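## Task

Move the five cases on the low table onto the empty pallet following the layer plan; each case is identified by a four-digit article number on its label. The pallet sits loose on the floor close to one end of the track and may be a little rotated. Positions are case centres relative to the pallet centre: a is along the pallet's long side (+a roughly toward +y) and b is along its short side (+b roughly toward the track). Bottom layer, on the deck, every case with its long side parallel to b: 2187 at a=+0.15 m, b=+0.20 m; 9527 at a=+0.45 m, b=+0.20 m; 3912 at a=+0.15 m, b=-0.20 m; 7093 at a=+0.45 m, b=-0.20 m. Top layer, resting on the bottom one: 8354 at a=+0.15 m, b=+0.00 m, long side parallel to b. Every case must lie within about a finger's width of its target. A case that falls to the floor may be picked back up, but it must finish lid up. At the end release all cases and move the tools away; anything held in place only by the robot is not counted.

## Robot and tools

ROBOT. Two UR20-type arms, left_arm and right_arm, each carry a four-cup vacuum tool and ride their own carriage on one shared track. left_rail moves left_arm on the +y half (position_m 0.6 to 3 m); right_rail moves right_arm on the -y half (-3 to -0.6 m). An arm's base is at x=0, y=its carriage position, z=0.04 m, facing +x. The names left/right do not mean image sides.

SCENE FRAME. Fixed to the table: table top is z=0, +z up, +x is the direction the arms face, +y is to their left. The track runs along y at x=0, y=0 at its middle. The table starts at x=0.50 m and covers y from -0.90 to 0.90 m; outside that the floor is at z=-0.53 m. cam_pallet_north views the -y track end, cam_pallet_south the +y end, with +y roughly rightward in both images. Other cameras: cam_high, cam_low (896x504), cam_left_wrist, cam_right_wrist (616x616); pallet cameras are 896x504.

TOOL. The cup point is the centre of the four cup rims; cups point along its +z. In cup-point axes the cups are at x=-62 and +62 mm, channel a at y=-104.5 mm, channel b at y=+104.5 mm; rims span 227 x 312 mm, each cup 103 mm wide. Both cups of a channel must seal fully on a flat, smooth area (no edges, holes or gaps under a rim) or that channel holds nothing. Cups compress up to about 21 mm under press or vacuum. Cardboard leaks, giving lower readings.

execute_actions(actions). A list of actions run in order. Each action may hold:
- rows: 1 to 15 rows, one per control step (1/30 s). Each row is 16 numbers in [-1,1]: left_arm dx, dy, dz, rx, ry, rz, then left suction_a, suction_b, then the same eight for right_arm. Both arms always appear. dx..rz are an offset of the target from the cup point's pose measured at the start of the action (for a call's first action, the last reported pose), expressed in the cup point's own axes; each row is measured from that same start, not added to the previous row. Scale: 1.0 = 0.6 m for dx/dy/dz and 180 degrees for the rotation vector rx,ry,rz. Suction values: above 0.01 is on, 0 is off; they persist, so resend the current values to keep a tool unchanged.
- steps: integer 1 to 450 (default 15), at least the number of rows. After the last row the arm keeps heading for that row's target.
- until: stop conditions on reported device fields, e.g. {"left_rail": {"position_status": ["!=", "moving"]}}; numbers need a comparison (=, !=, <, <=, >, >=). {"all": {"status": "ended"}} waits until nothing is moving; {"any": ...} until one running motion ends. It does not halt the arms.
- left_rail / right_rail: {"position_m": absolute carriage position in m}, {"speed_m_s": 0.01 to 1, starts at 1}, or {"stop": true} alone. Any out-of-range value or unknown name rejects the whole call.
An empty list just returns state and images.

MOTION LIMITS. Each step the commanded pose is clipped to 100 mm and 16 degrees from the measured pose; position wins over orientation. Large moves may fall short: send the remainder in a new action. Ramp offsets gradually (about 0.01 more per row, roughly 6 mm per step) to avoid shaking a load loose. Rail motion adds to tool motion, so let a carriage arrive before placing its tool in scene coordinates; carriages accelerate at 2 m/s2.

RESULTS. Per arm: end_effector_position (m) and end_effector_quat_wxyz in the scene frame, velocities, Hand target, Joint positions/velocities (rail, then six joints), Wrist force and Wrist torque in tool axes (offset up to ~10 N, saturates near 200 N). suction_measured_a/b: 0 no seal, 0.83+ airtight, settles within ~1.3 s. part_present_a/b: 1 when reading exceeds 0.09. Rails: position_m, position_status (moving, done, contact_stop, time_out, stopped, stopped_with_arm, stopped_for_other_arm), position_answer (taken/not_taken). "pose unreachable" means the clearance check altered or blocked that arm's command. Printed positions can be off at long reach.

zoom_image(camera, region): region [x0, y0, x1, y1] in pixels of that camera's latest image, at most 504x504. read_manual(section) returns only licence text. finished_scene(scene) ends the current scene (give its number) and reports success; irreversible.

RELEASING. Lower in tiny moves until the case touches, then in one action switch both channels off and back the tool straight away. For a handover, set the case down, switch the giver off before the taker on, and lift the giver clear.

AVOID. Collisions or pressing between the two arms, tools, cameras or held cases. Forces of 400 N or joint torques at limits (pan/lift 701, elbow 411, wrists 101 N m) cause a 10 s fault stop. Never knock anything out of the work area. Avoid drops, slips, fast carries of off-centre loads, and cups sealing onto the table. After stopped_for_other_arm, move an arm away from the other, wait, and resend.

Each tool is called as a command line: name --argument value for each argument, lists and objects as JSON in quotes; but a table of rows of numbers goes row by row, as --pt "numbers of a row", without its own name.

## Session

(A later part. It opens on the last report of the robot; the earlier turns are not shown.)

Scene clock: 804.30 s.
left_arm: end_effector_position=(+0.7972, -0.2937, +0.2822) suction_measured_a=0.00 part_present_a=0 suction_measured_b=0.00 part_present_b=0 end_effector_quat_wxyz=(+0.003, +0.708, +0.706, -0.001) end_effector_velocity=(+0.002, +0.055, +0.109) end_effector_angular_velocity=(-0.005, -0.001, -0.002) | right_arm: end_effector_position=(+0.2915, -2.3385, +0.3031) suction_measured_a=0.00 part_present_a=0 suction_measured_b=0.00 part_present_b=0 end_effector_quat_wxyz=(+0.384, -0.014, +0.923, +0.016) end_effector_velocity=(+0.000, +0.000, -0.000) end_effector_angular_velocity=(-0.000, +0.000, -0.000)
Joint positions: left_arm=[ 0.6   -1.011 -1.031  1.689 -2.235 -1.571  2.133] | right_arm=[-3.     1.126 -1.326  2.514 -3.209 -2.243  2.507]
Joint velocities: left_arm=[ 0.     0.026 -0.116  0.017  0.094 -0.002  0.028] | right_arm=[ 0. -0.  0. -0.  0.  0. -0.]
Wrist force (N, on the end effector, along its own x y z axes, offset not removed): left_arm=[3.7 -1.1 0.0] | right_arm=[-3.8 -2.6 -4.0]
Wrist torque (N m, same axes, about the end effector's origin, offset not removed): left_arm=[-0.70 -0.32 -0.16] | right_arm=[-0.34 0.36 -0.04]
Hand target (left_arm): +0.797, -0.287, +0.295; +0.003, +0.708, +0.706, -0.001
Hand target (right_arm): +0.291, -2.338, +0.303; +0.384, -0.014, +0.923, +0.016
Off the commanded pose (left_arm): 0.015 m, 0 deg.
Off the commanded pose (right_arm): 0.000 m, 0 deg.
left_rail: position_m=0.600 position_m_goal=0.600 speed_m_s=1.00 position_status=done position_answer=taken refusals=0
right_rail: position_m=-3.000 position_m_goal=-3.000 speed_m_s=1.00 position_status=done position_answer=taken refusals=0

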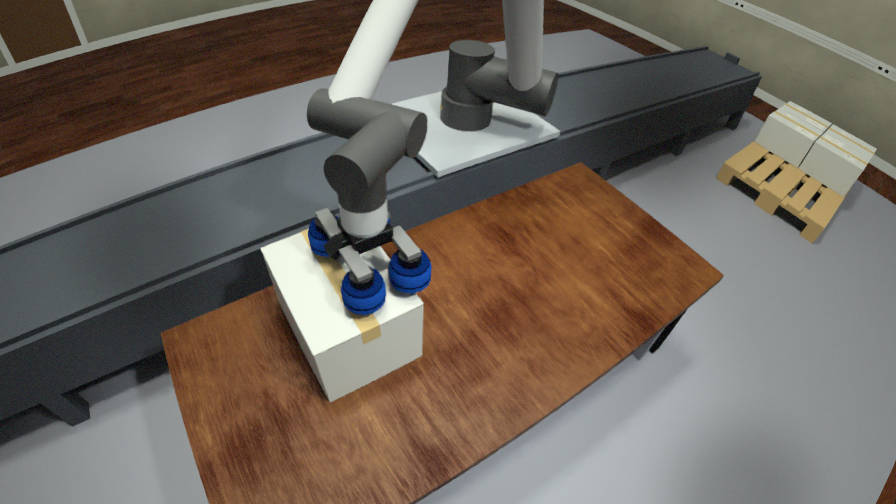

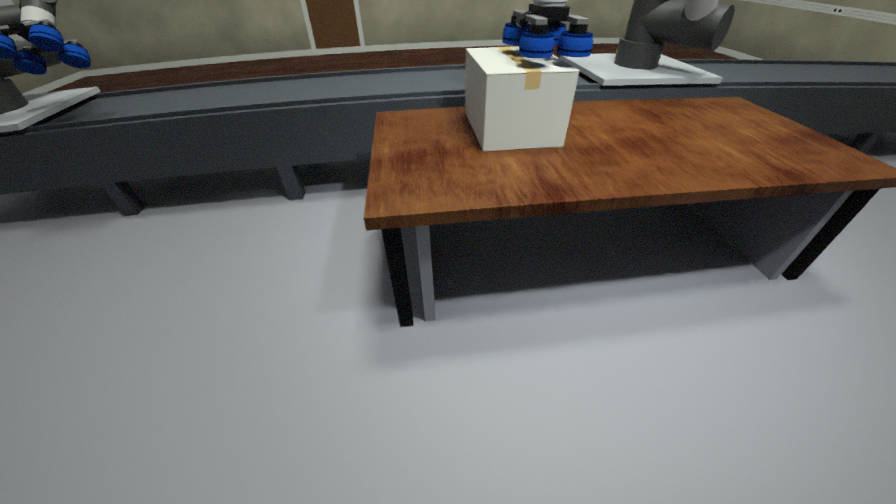

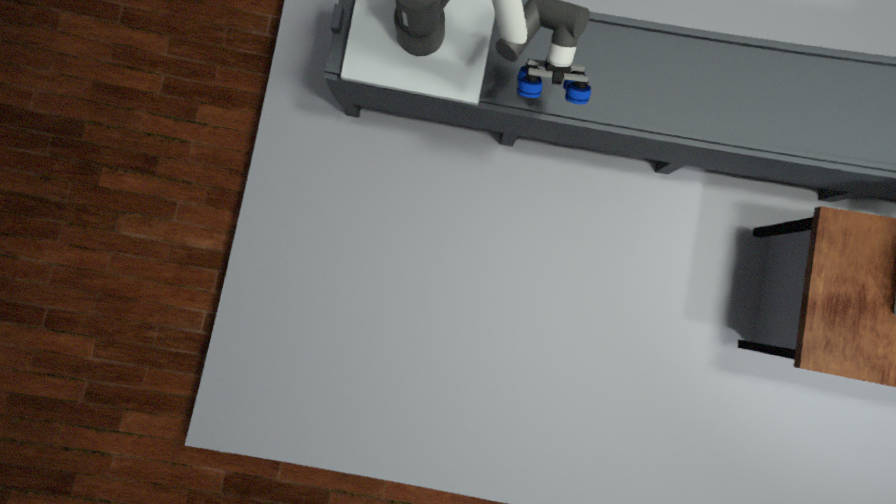

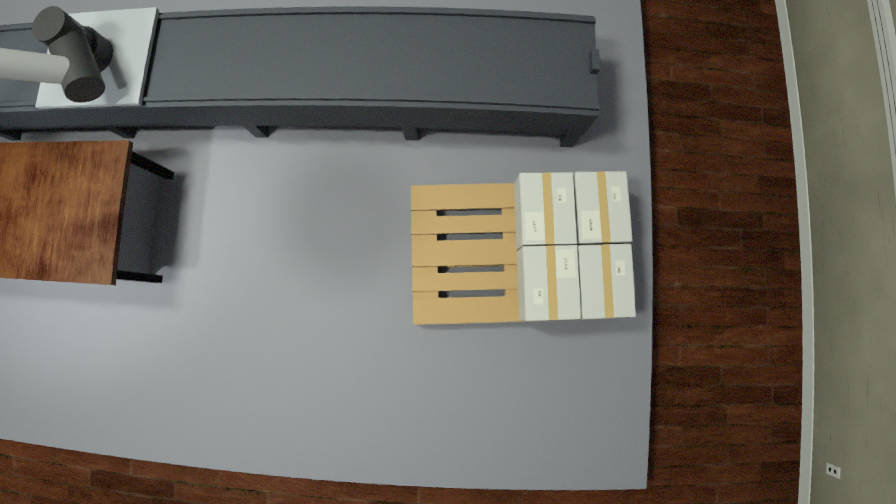

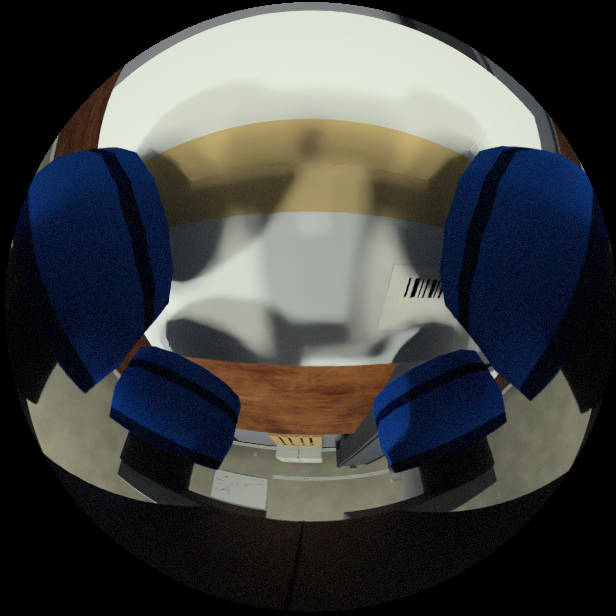

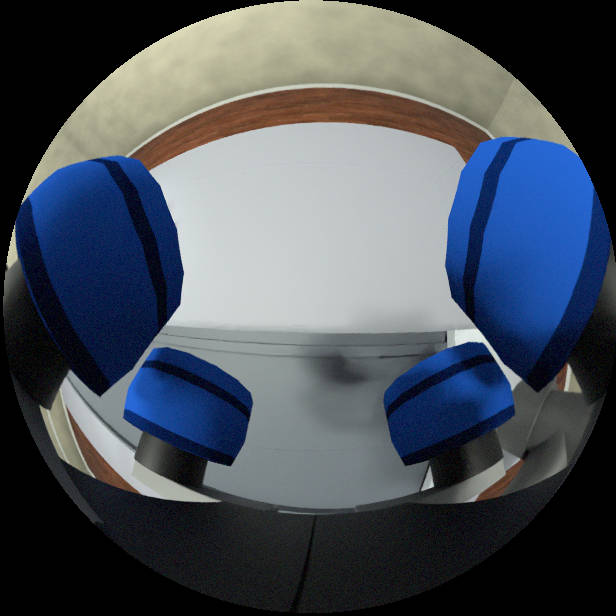

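execute_actions --actions '[]'

Scene clock: 809.17 s.
left_arm: end_effector_position=(+0.7973, -0.2868, +0.2954) suction_measured_a=0.00 part_present_a=0 suction_measured_b=0.00 part_present_b=0 end_effector_quat_wxyz=(+0.003, +0.708, +0.706, -0.001) end_effector_velocity=(-0.000, +0.000, +0.000) end_effector_angular_velocity=(-0.000, -0.000, -0.000) | right_arm: end_effector_position=(+0.2915, -2.3385, +0.3031) suction_measured_a=0.00 part_present_a=0 suction_measured_b=0.00 part_present_b=0 end_effector_quat_wxyz=(+0.384, -0.014, +0.923, +0.016) end_effector_velocity=(-0.000, -0.000, +0.000) end_effector_angular_velocity=(+0.000, -0.000, +0.000)
Joint positions: left_arm=[ 0.6   -1.008 -1.045  1.691 -2.224 -1.571  2.136] | right_arm=[-3.     1.126 -1.326  2.514 -3.209 -2.243  2.507]
Joint velocities: left_arm=[ 0. -0. -0.  0.  0.  0.  0.] | right_arm=[ 0.  0. -0.  0. -0. -0. -0.]
Wrist force (N, on the end effector, along its own x y z axes, offset not removed): left_arm=[-1.1 4.8 2.8] | right_arm=[-2.0 -2.4 -0.2]
Wrist torque (N m, same axes, about the end effector's origin, offset not removed): left_arm=[-0.14 0.27 0.07] | right_arm=[-0.36 0.20 -0.10]
Hand target (left_arm): +0.797, -0.287, +0.295; +0.003, +0.708, +0.706, -0.001
Hand target (right_arm): +0.291, -2.338, +0.303; +0.384, -0.014, +0.923, +0.016
Off the commanded pose (left_arm): 0.000 m, 0 deg.
Off the commanded pose (right_arm): 0.000 m, 0 deg.
left_rail: position_m=0.600 position_m_goal=0.600 speed_m_s=1.00 position_status=done position_answer=taken refusals=0
right_rail: position_m=-3.000 position_m_goal=-3.000 speed_m_s=1.00 position_status=done position_answer=taken refusals=0

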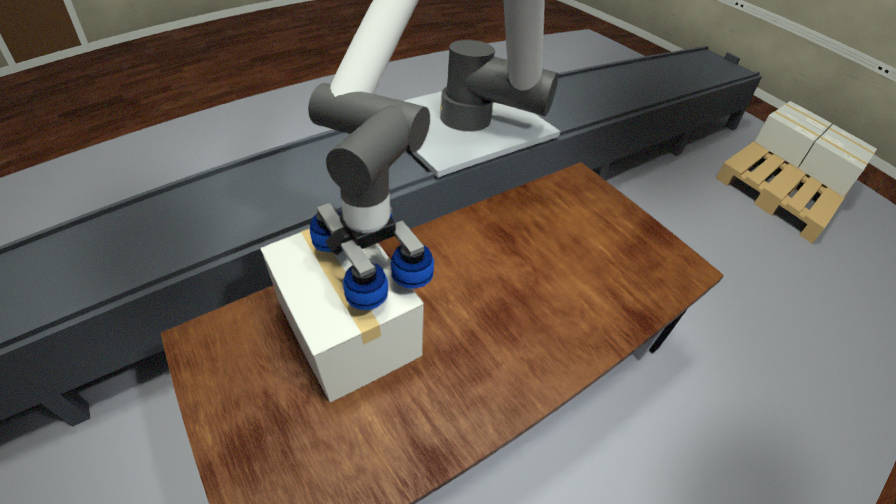

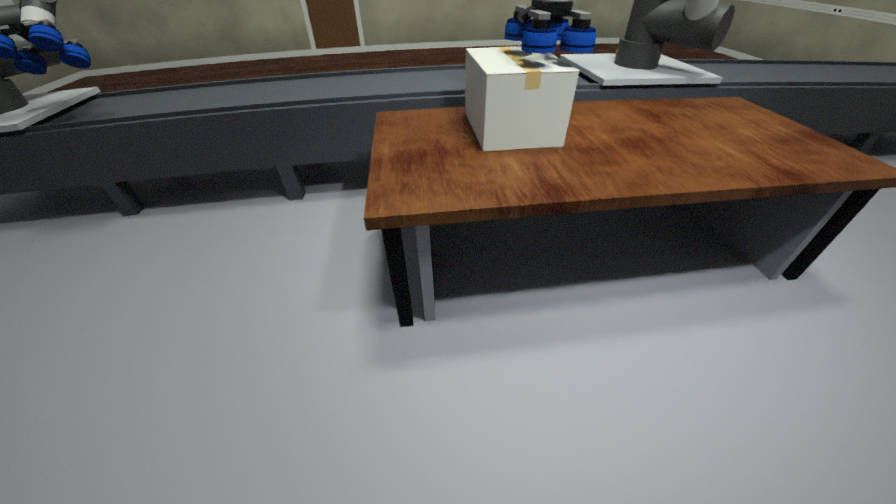

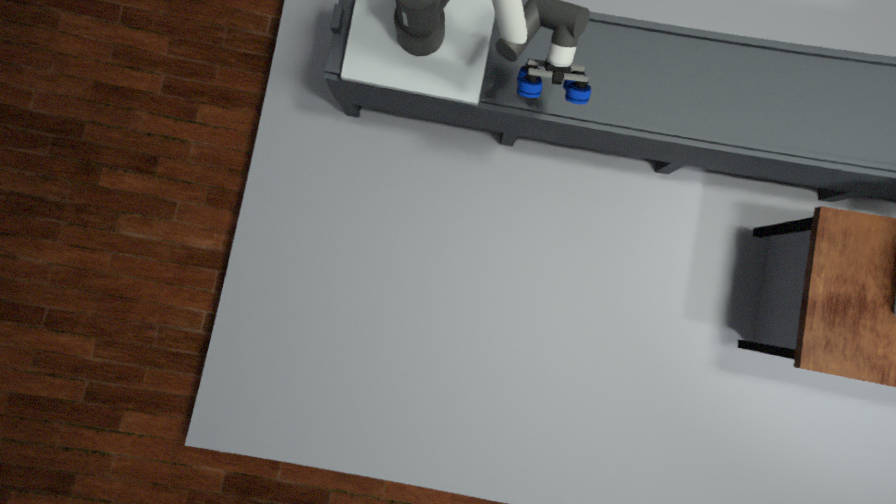

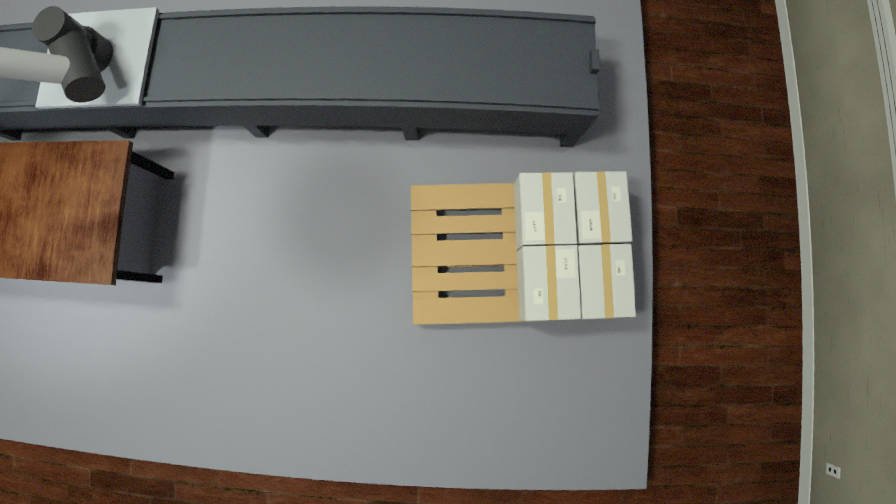

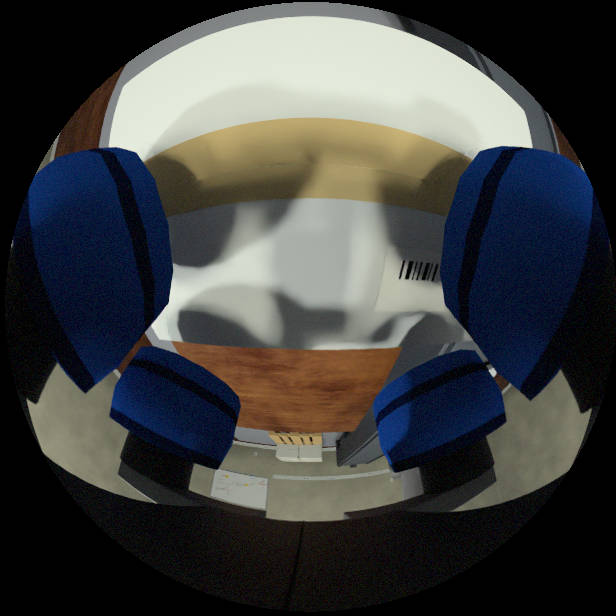

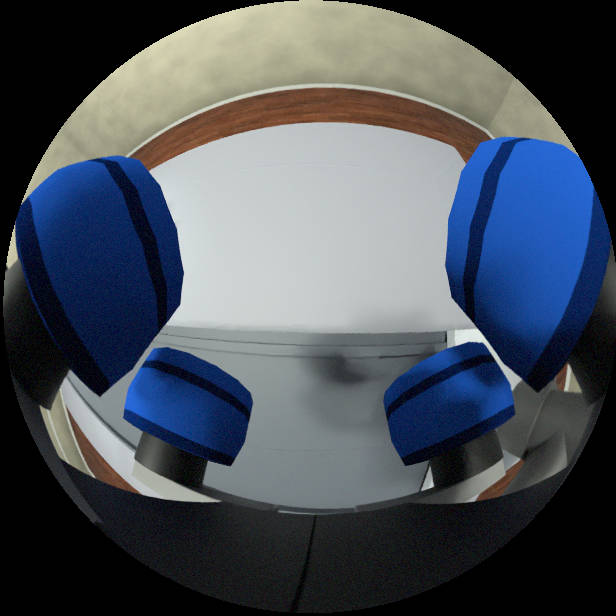

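execute_actions --actions '[{"rows":[[-0.04,0,0,0,0,0,0,0,0,0,0,0,0,0,0,0],[-0.08,0,0,0,0,0,0,0,0,0,0,0,0,0,0,0],[-0.12,0,0,0,0,0,0,0,0,0,0,0,0,0,0,0],[-0.148,0,0,0,0,0,0,0,0,0,0,0,0,0,0,0],[-0.148,0,0,0,0,0,0,0,0,0,0,0,0,0,0,0],[-0.148,0,0.005,0,0,0,0,0,0,0,0,0,0,0,0,0],[-0.148,0,0.012,0,0,0,0,0,0,0,0,0,0,0,0,0],[-0.148,0,0.022,0,0,0,0,0,0,0,0,0,0,0,0,0],[-0.148,0,0.034,0,0,0,0,0,0,0,0,0,0,0,0,0],[-0.148,0,0.046,0,0,0,0,0,0,0,0,0,0,0,0,0],[-0.148,0,0.057,0,0,0,0,0,0,0,0,0,0,0,0,0],[-0.148,0,0.066,0,0,0,1,1,0,0,0,0,0,0,0,0],[-0.148,0,0.073,0,0,0,1,1,0,0,0,0,0,0,0,0],[-0.148,0,0.078,0,0,0,1,1,0,0,0,0,0,0,0,0],[-0.148,0,0.081,0,0,0,1,1,0,0,0,0,0,0,0,0]],"steps":36}]'

Scene clock: 818.17 s.
left_arm: end_effector_position=(+0.7972, -0.3759, +0.2477) suction_measured_a=0.94 part_present_a=1 suction_measured_b=0.94 part_present_b=1 end_effector_quat_wxyz=(+0.003, +0.708, +0.706, -0.001) end_effector_velocity=(-0.000, +0.000, -0.002) end_effector_angular_velocity=(+0.001, +0.001, +0.000) | right_arm: end_effector_position=(+0.2915, -2.3385, +0.3031) suction_measured_a=0.00 part_present_a=0 suction_measured_b=0.00 part_present_b=0 end_effector_quat_wxyz=(+0.384, -0.014, +0.923, +0.016) end_effector_velocity=(-0.000, +0.000, +0.000) end_effector_angular_velocity=(-0.000, -0.000, +0.000)
Joint positions: left_arm=[ 0.6   -1.046 -0.948  1.598 -2.228 -1.571  2.098] | right_arm=[-3.     1.126 -1.326  2.514 -3.209 -2.243  2.507]
Joint velocities: left_arm=[ 0.    -0.     0.001  0.001 -0.    -0.001 -0.   ] | right_arm=[ 0.  0. -0. -0.  0.  0. -0.]
Wrist force (N, on the end effector, along its own x y z axes, offset not removed): left_arm=[1.8 3.5 -45.6] | right_arm=[-6.4 -2.0 -2.4]
Wrist torque (N m, same axes, about the end effector's origin, offset not removed): left_arm=[-3.98 0.47 -0.07] | right_arm=[-0.13 0.83 -0.13]
Hand target (left_arm): +0.797, -0.376, +0.247; +0.003, +0.708, +0.706, -0.001
Hand target (right_arm): +0.291, -2.338, +0.303; +0.384, -0.014, +0.923, +0.016
Off the commanded pose (left_arm): 0.000 m, 0 deg.
Off the commanded pose (right_arm): 0.000 m, 0 deg.
left_rail: position_m=0.600 position_m_goal=0.600 speed_m_s=1.00 position_status=done position_answer=taken refusals=0
right_rail: position_m=-3.000 position_m_goal=-3.000 speed_m_s=1.00 position_status=done position_answer=taken refusals=0

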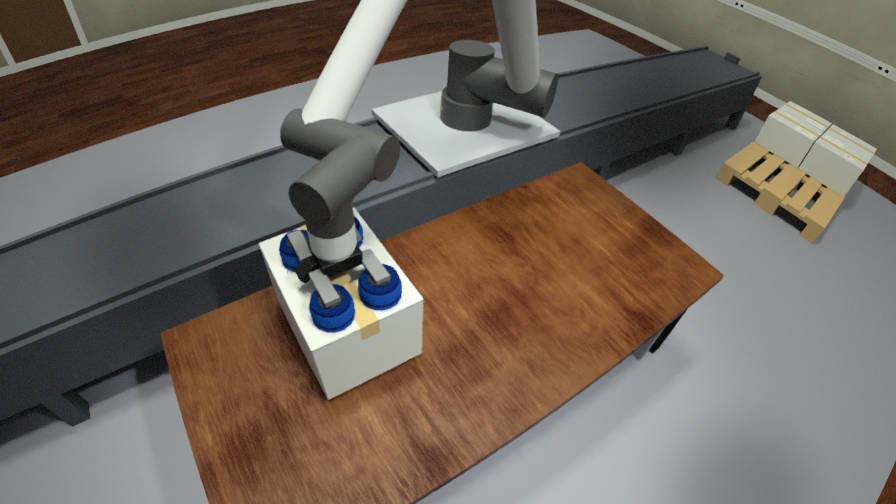

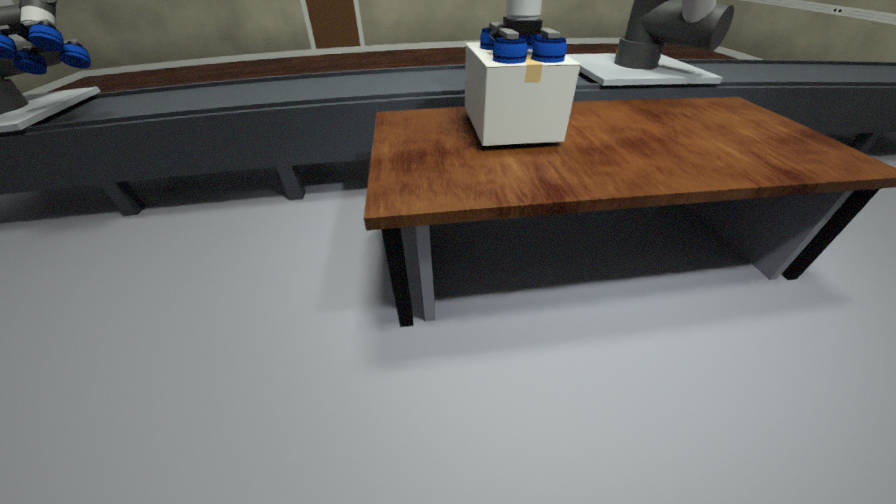

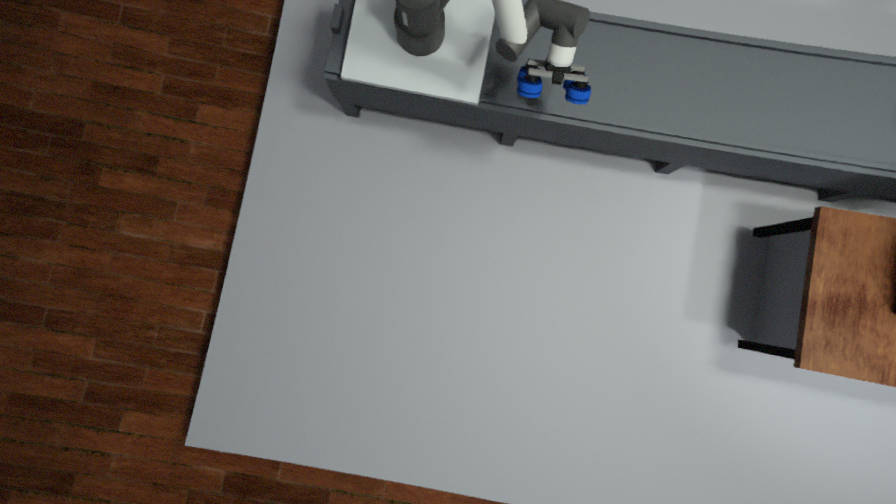

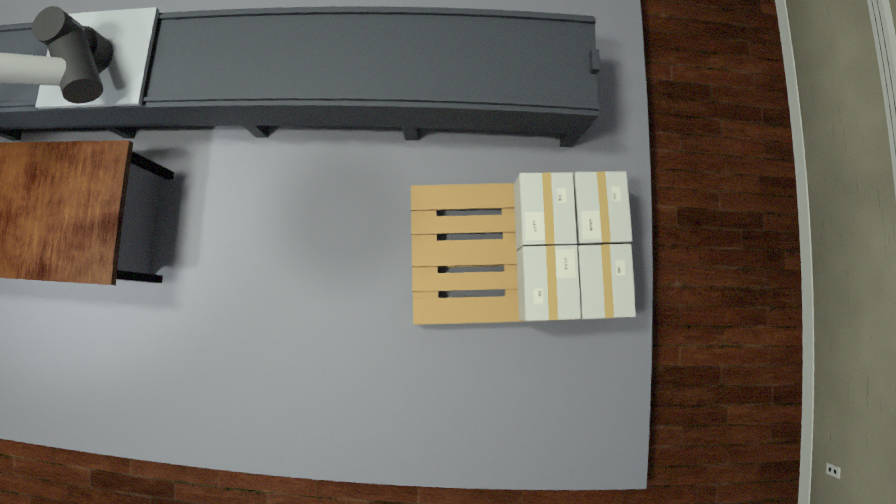

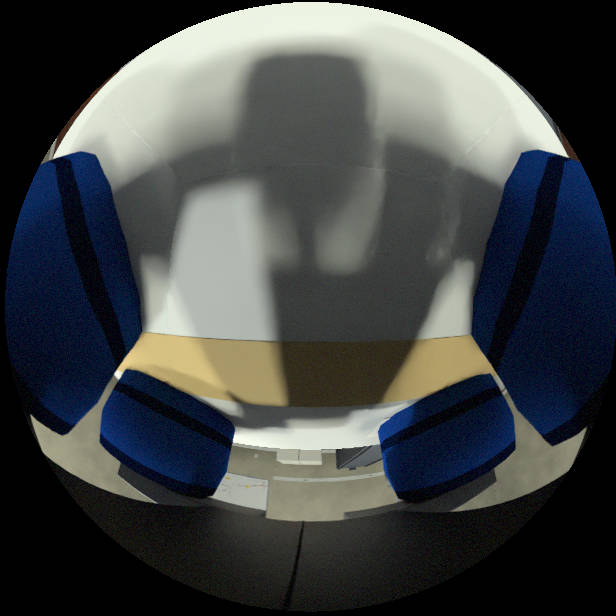

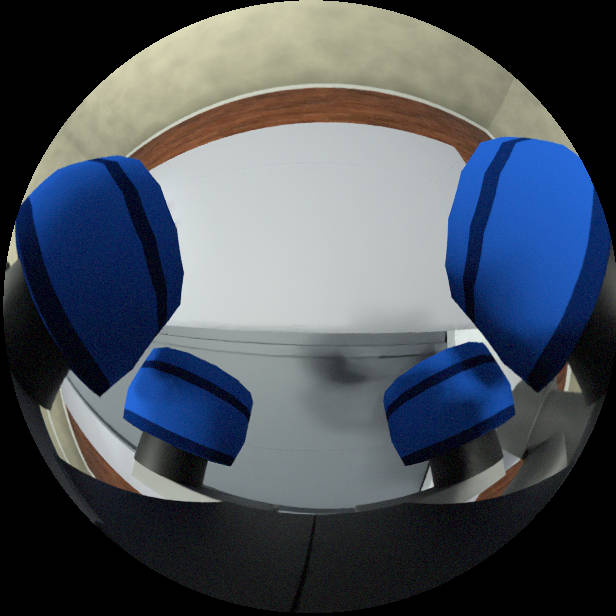

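execute_actions --actions '[{"left_rail":{"position_m":3.0},"rows":[[0.01,0,-0.02,0,0,0,1,1,0,0,0,0,0,0,0,0],[0.03,0,-0.04,0,0,0,1,1,0,0,0,0,0,0,0,0],[0.06,0,-0.055,0,0,0,1,1,0,0,0,0,0,0,0,0],[0.10,0.01,-0.065,0,0,0,1,1,0,0,0,0,0,0,0,0],[0.16,0.02,-0.07,0,0,0,1,1,0,0,0,0,0,0,0,0],[0.24,0.03,-0.07,0,0,0,1,1,0,0,0,0,0,0,0,0],[0.34,0.05,-0.07,0,0,0,1,1,0,0,0,0,0,0,0,0],[0.48,0.07,-0.07,0,0,0,1,1,0,0,0,0,0,0,0,0],[1.0,0.15,-0.07,0,0,0,1,1,0,0,0,0,0,0,0,0]],"steps":40},{"rows":[[1.0,0.15,0.2,0,0,-0.004,1,1,0,0,0,0,0,0,0,0],[1.0,0.15,0.2,0,0,-0.008,1,1,0,0,0,0,0,0,0,0],[1.0,0.15,0.2,0,0,-0.012,1,1,0,0,0,0,0,0,0,0],[1.0,0.15,0.2,0,0,-0.016,1,1,0,0,0,0,0,0,0,0],[1.0,0.15,0.2,0,0,-0.020,1,1,0,0,0,0,0,0,0,0],[1.0,0.15,0.2,0,0,-0.023,1,1,0,0,0,0,0,0,0,0]],"steps":38},{"rows":[[0.2,0,0,0,0,0,1,1,0,0,0,0,0,0,0,0]],"steps":14}]'

Scene clock: 835.13 s.
left_arm: end_effector_position=(+0.9470, +3.2430, +0.1694) suction_measured_a=0.94 part_present_a=1 suction_measured_b=0.94 part_present_b=1 end_effector_quat_wxyz=(+0.002, +0.680, +0.734, +0.001) end_effector_velocity=(-0.000, +0.041, +0.001) end_effector_angular_velocity=(-0.002, +0.001, -0.004) | right_arm: end_effector_position=(+0.2915, -2.3385, +0.3031) suction_measured_a=0.00 part_present_a=0 suction_measured_b=0.00 part_present_b=0 end_effector_quat_wxyz=(+0.384, -0.014, +0.923, +0.016) end_effector_velocity=(-0.000, -0.000, +0.000) end_effector_angular_velocity=(-0.000, -0.000, +0.000)
Joint positions: left_arm=[ 3.     0.045 -1.12   2.075 -2.53  -1.572  3.11 ] | right_arm=[-3.     1.126 -1.326  2.514 -3.209 -2.243  2.507]
Joint velocities: left_arm=[ 0.     0.043  0.007 -0.015  0.01  -0.002  0.047] | right_arm=[ 0. -0. -0.  0. -0. -0. -0.]
Wrist force (N, on the end effector, along its own x y z axes, offset not removed): left_arm=[-0.8 -1.9 -43.6] | right_arm=[-1.1 -3.3 -3.8]
Wrist torque (N m, same axes, about the end effector's origin, offset not removed): left_arm=[-4.72 0.94 -0.20] | right_arm=[-0.35 0.15 -0.14]
Hand target (left_arm): +0.947, +3.248, +0.169; +0.002, +0.680, +0.734, +0.001
Hand target (right_arm): +0.291, -2.338, +0.303; +0.384, -0.014, +0.923, +0.016
Off the commanded pose (left_arm): 0.005 m, 0 deg.
Off the commanded pose (right_arm): 0.000 m, 0 deg.
left_rail: position_m=3.000 position_m_goal=3.000 speed_m_s=1.00 position_status=done position_answer=taken refusals=0
right_rail: position_m=-3.000 position_m_goal=-3.000 speed_m_s=1.00 position_status=done position_answer=taken refusals=0

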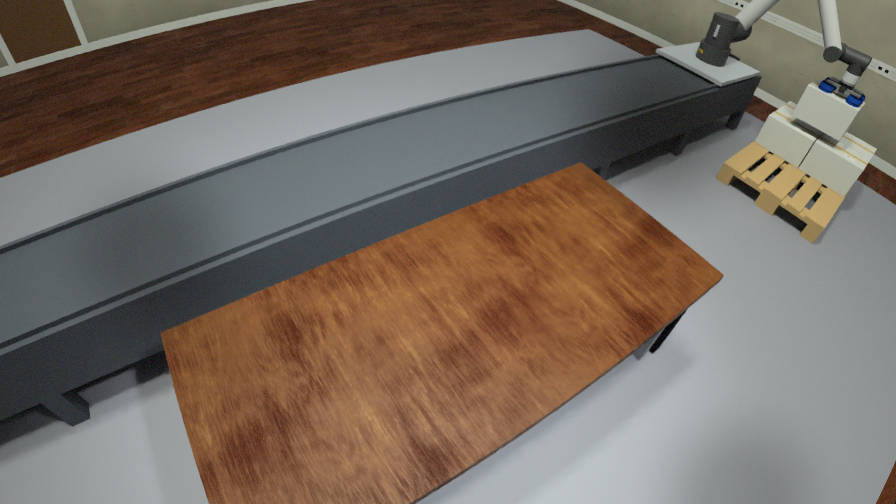

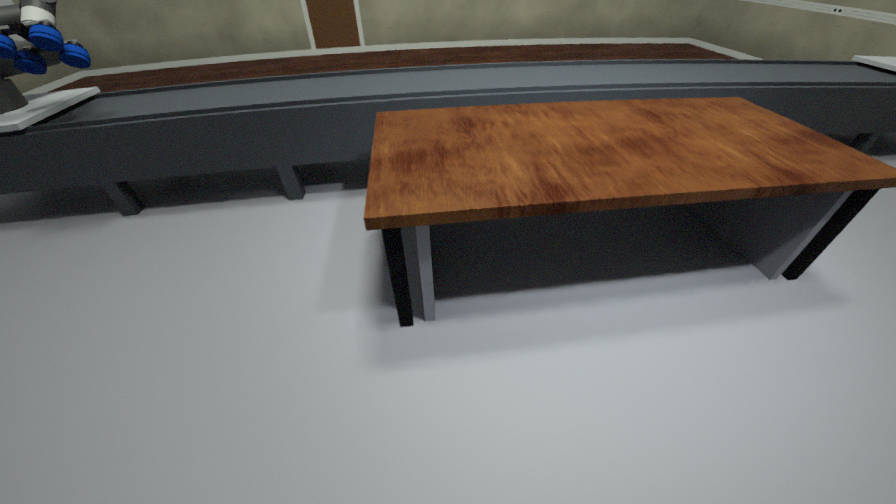

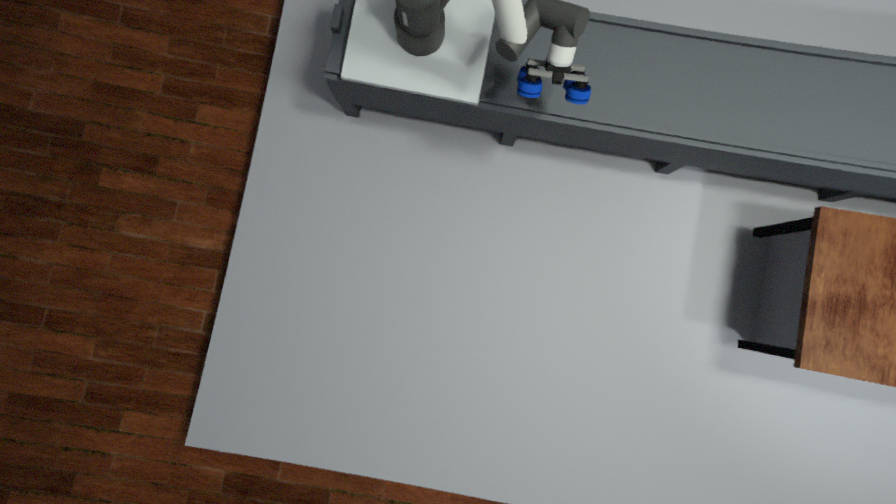

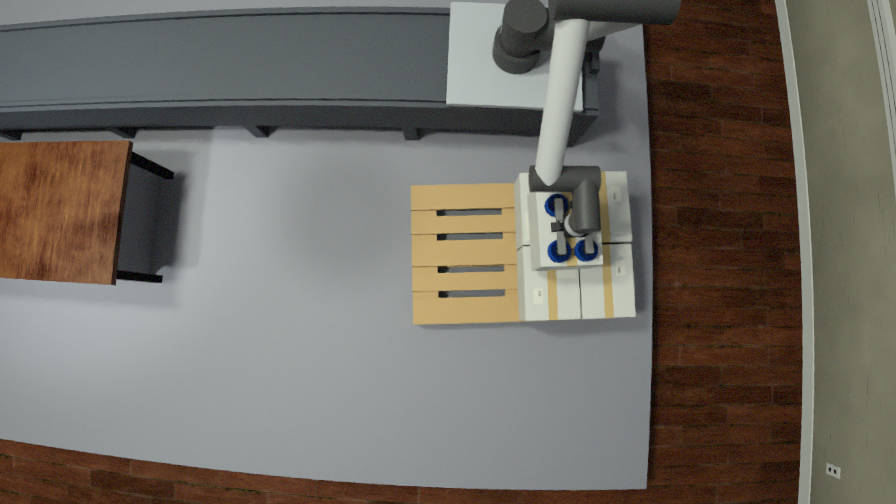

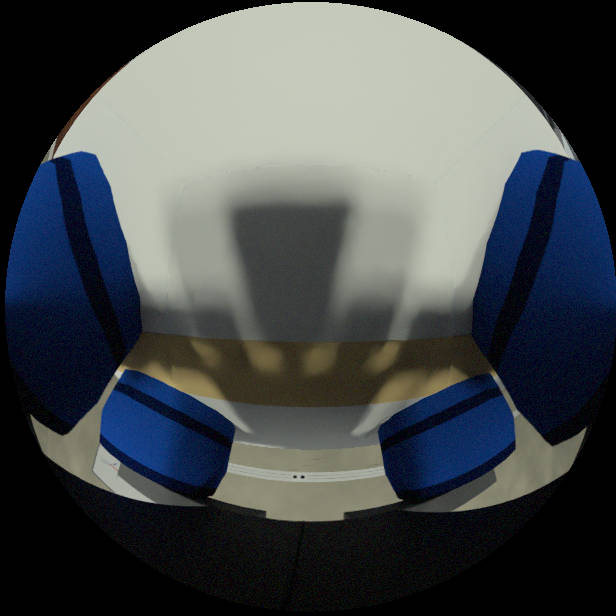

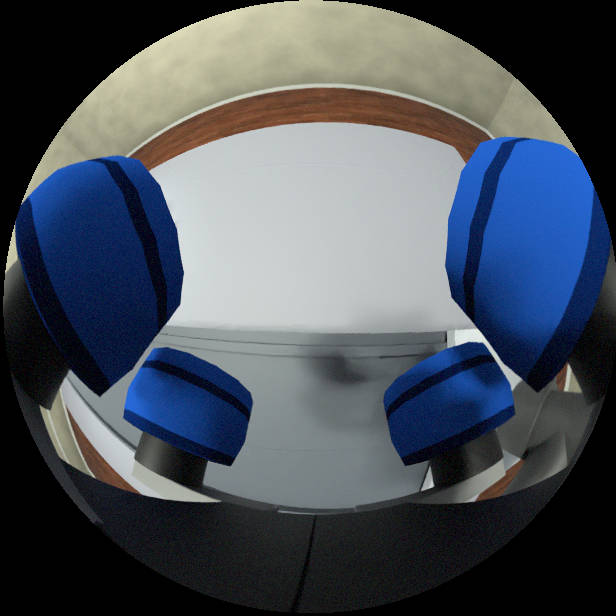

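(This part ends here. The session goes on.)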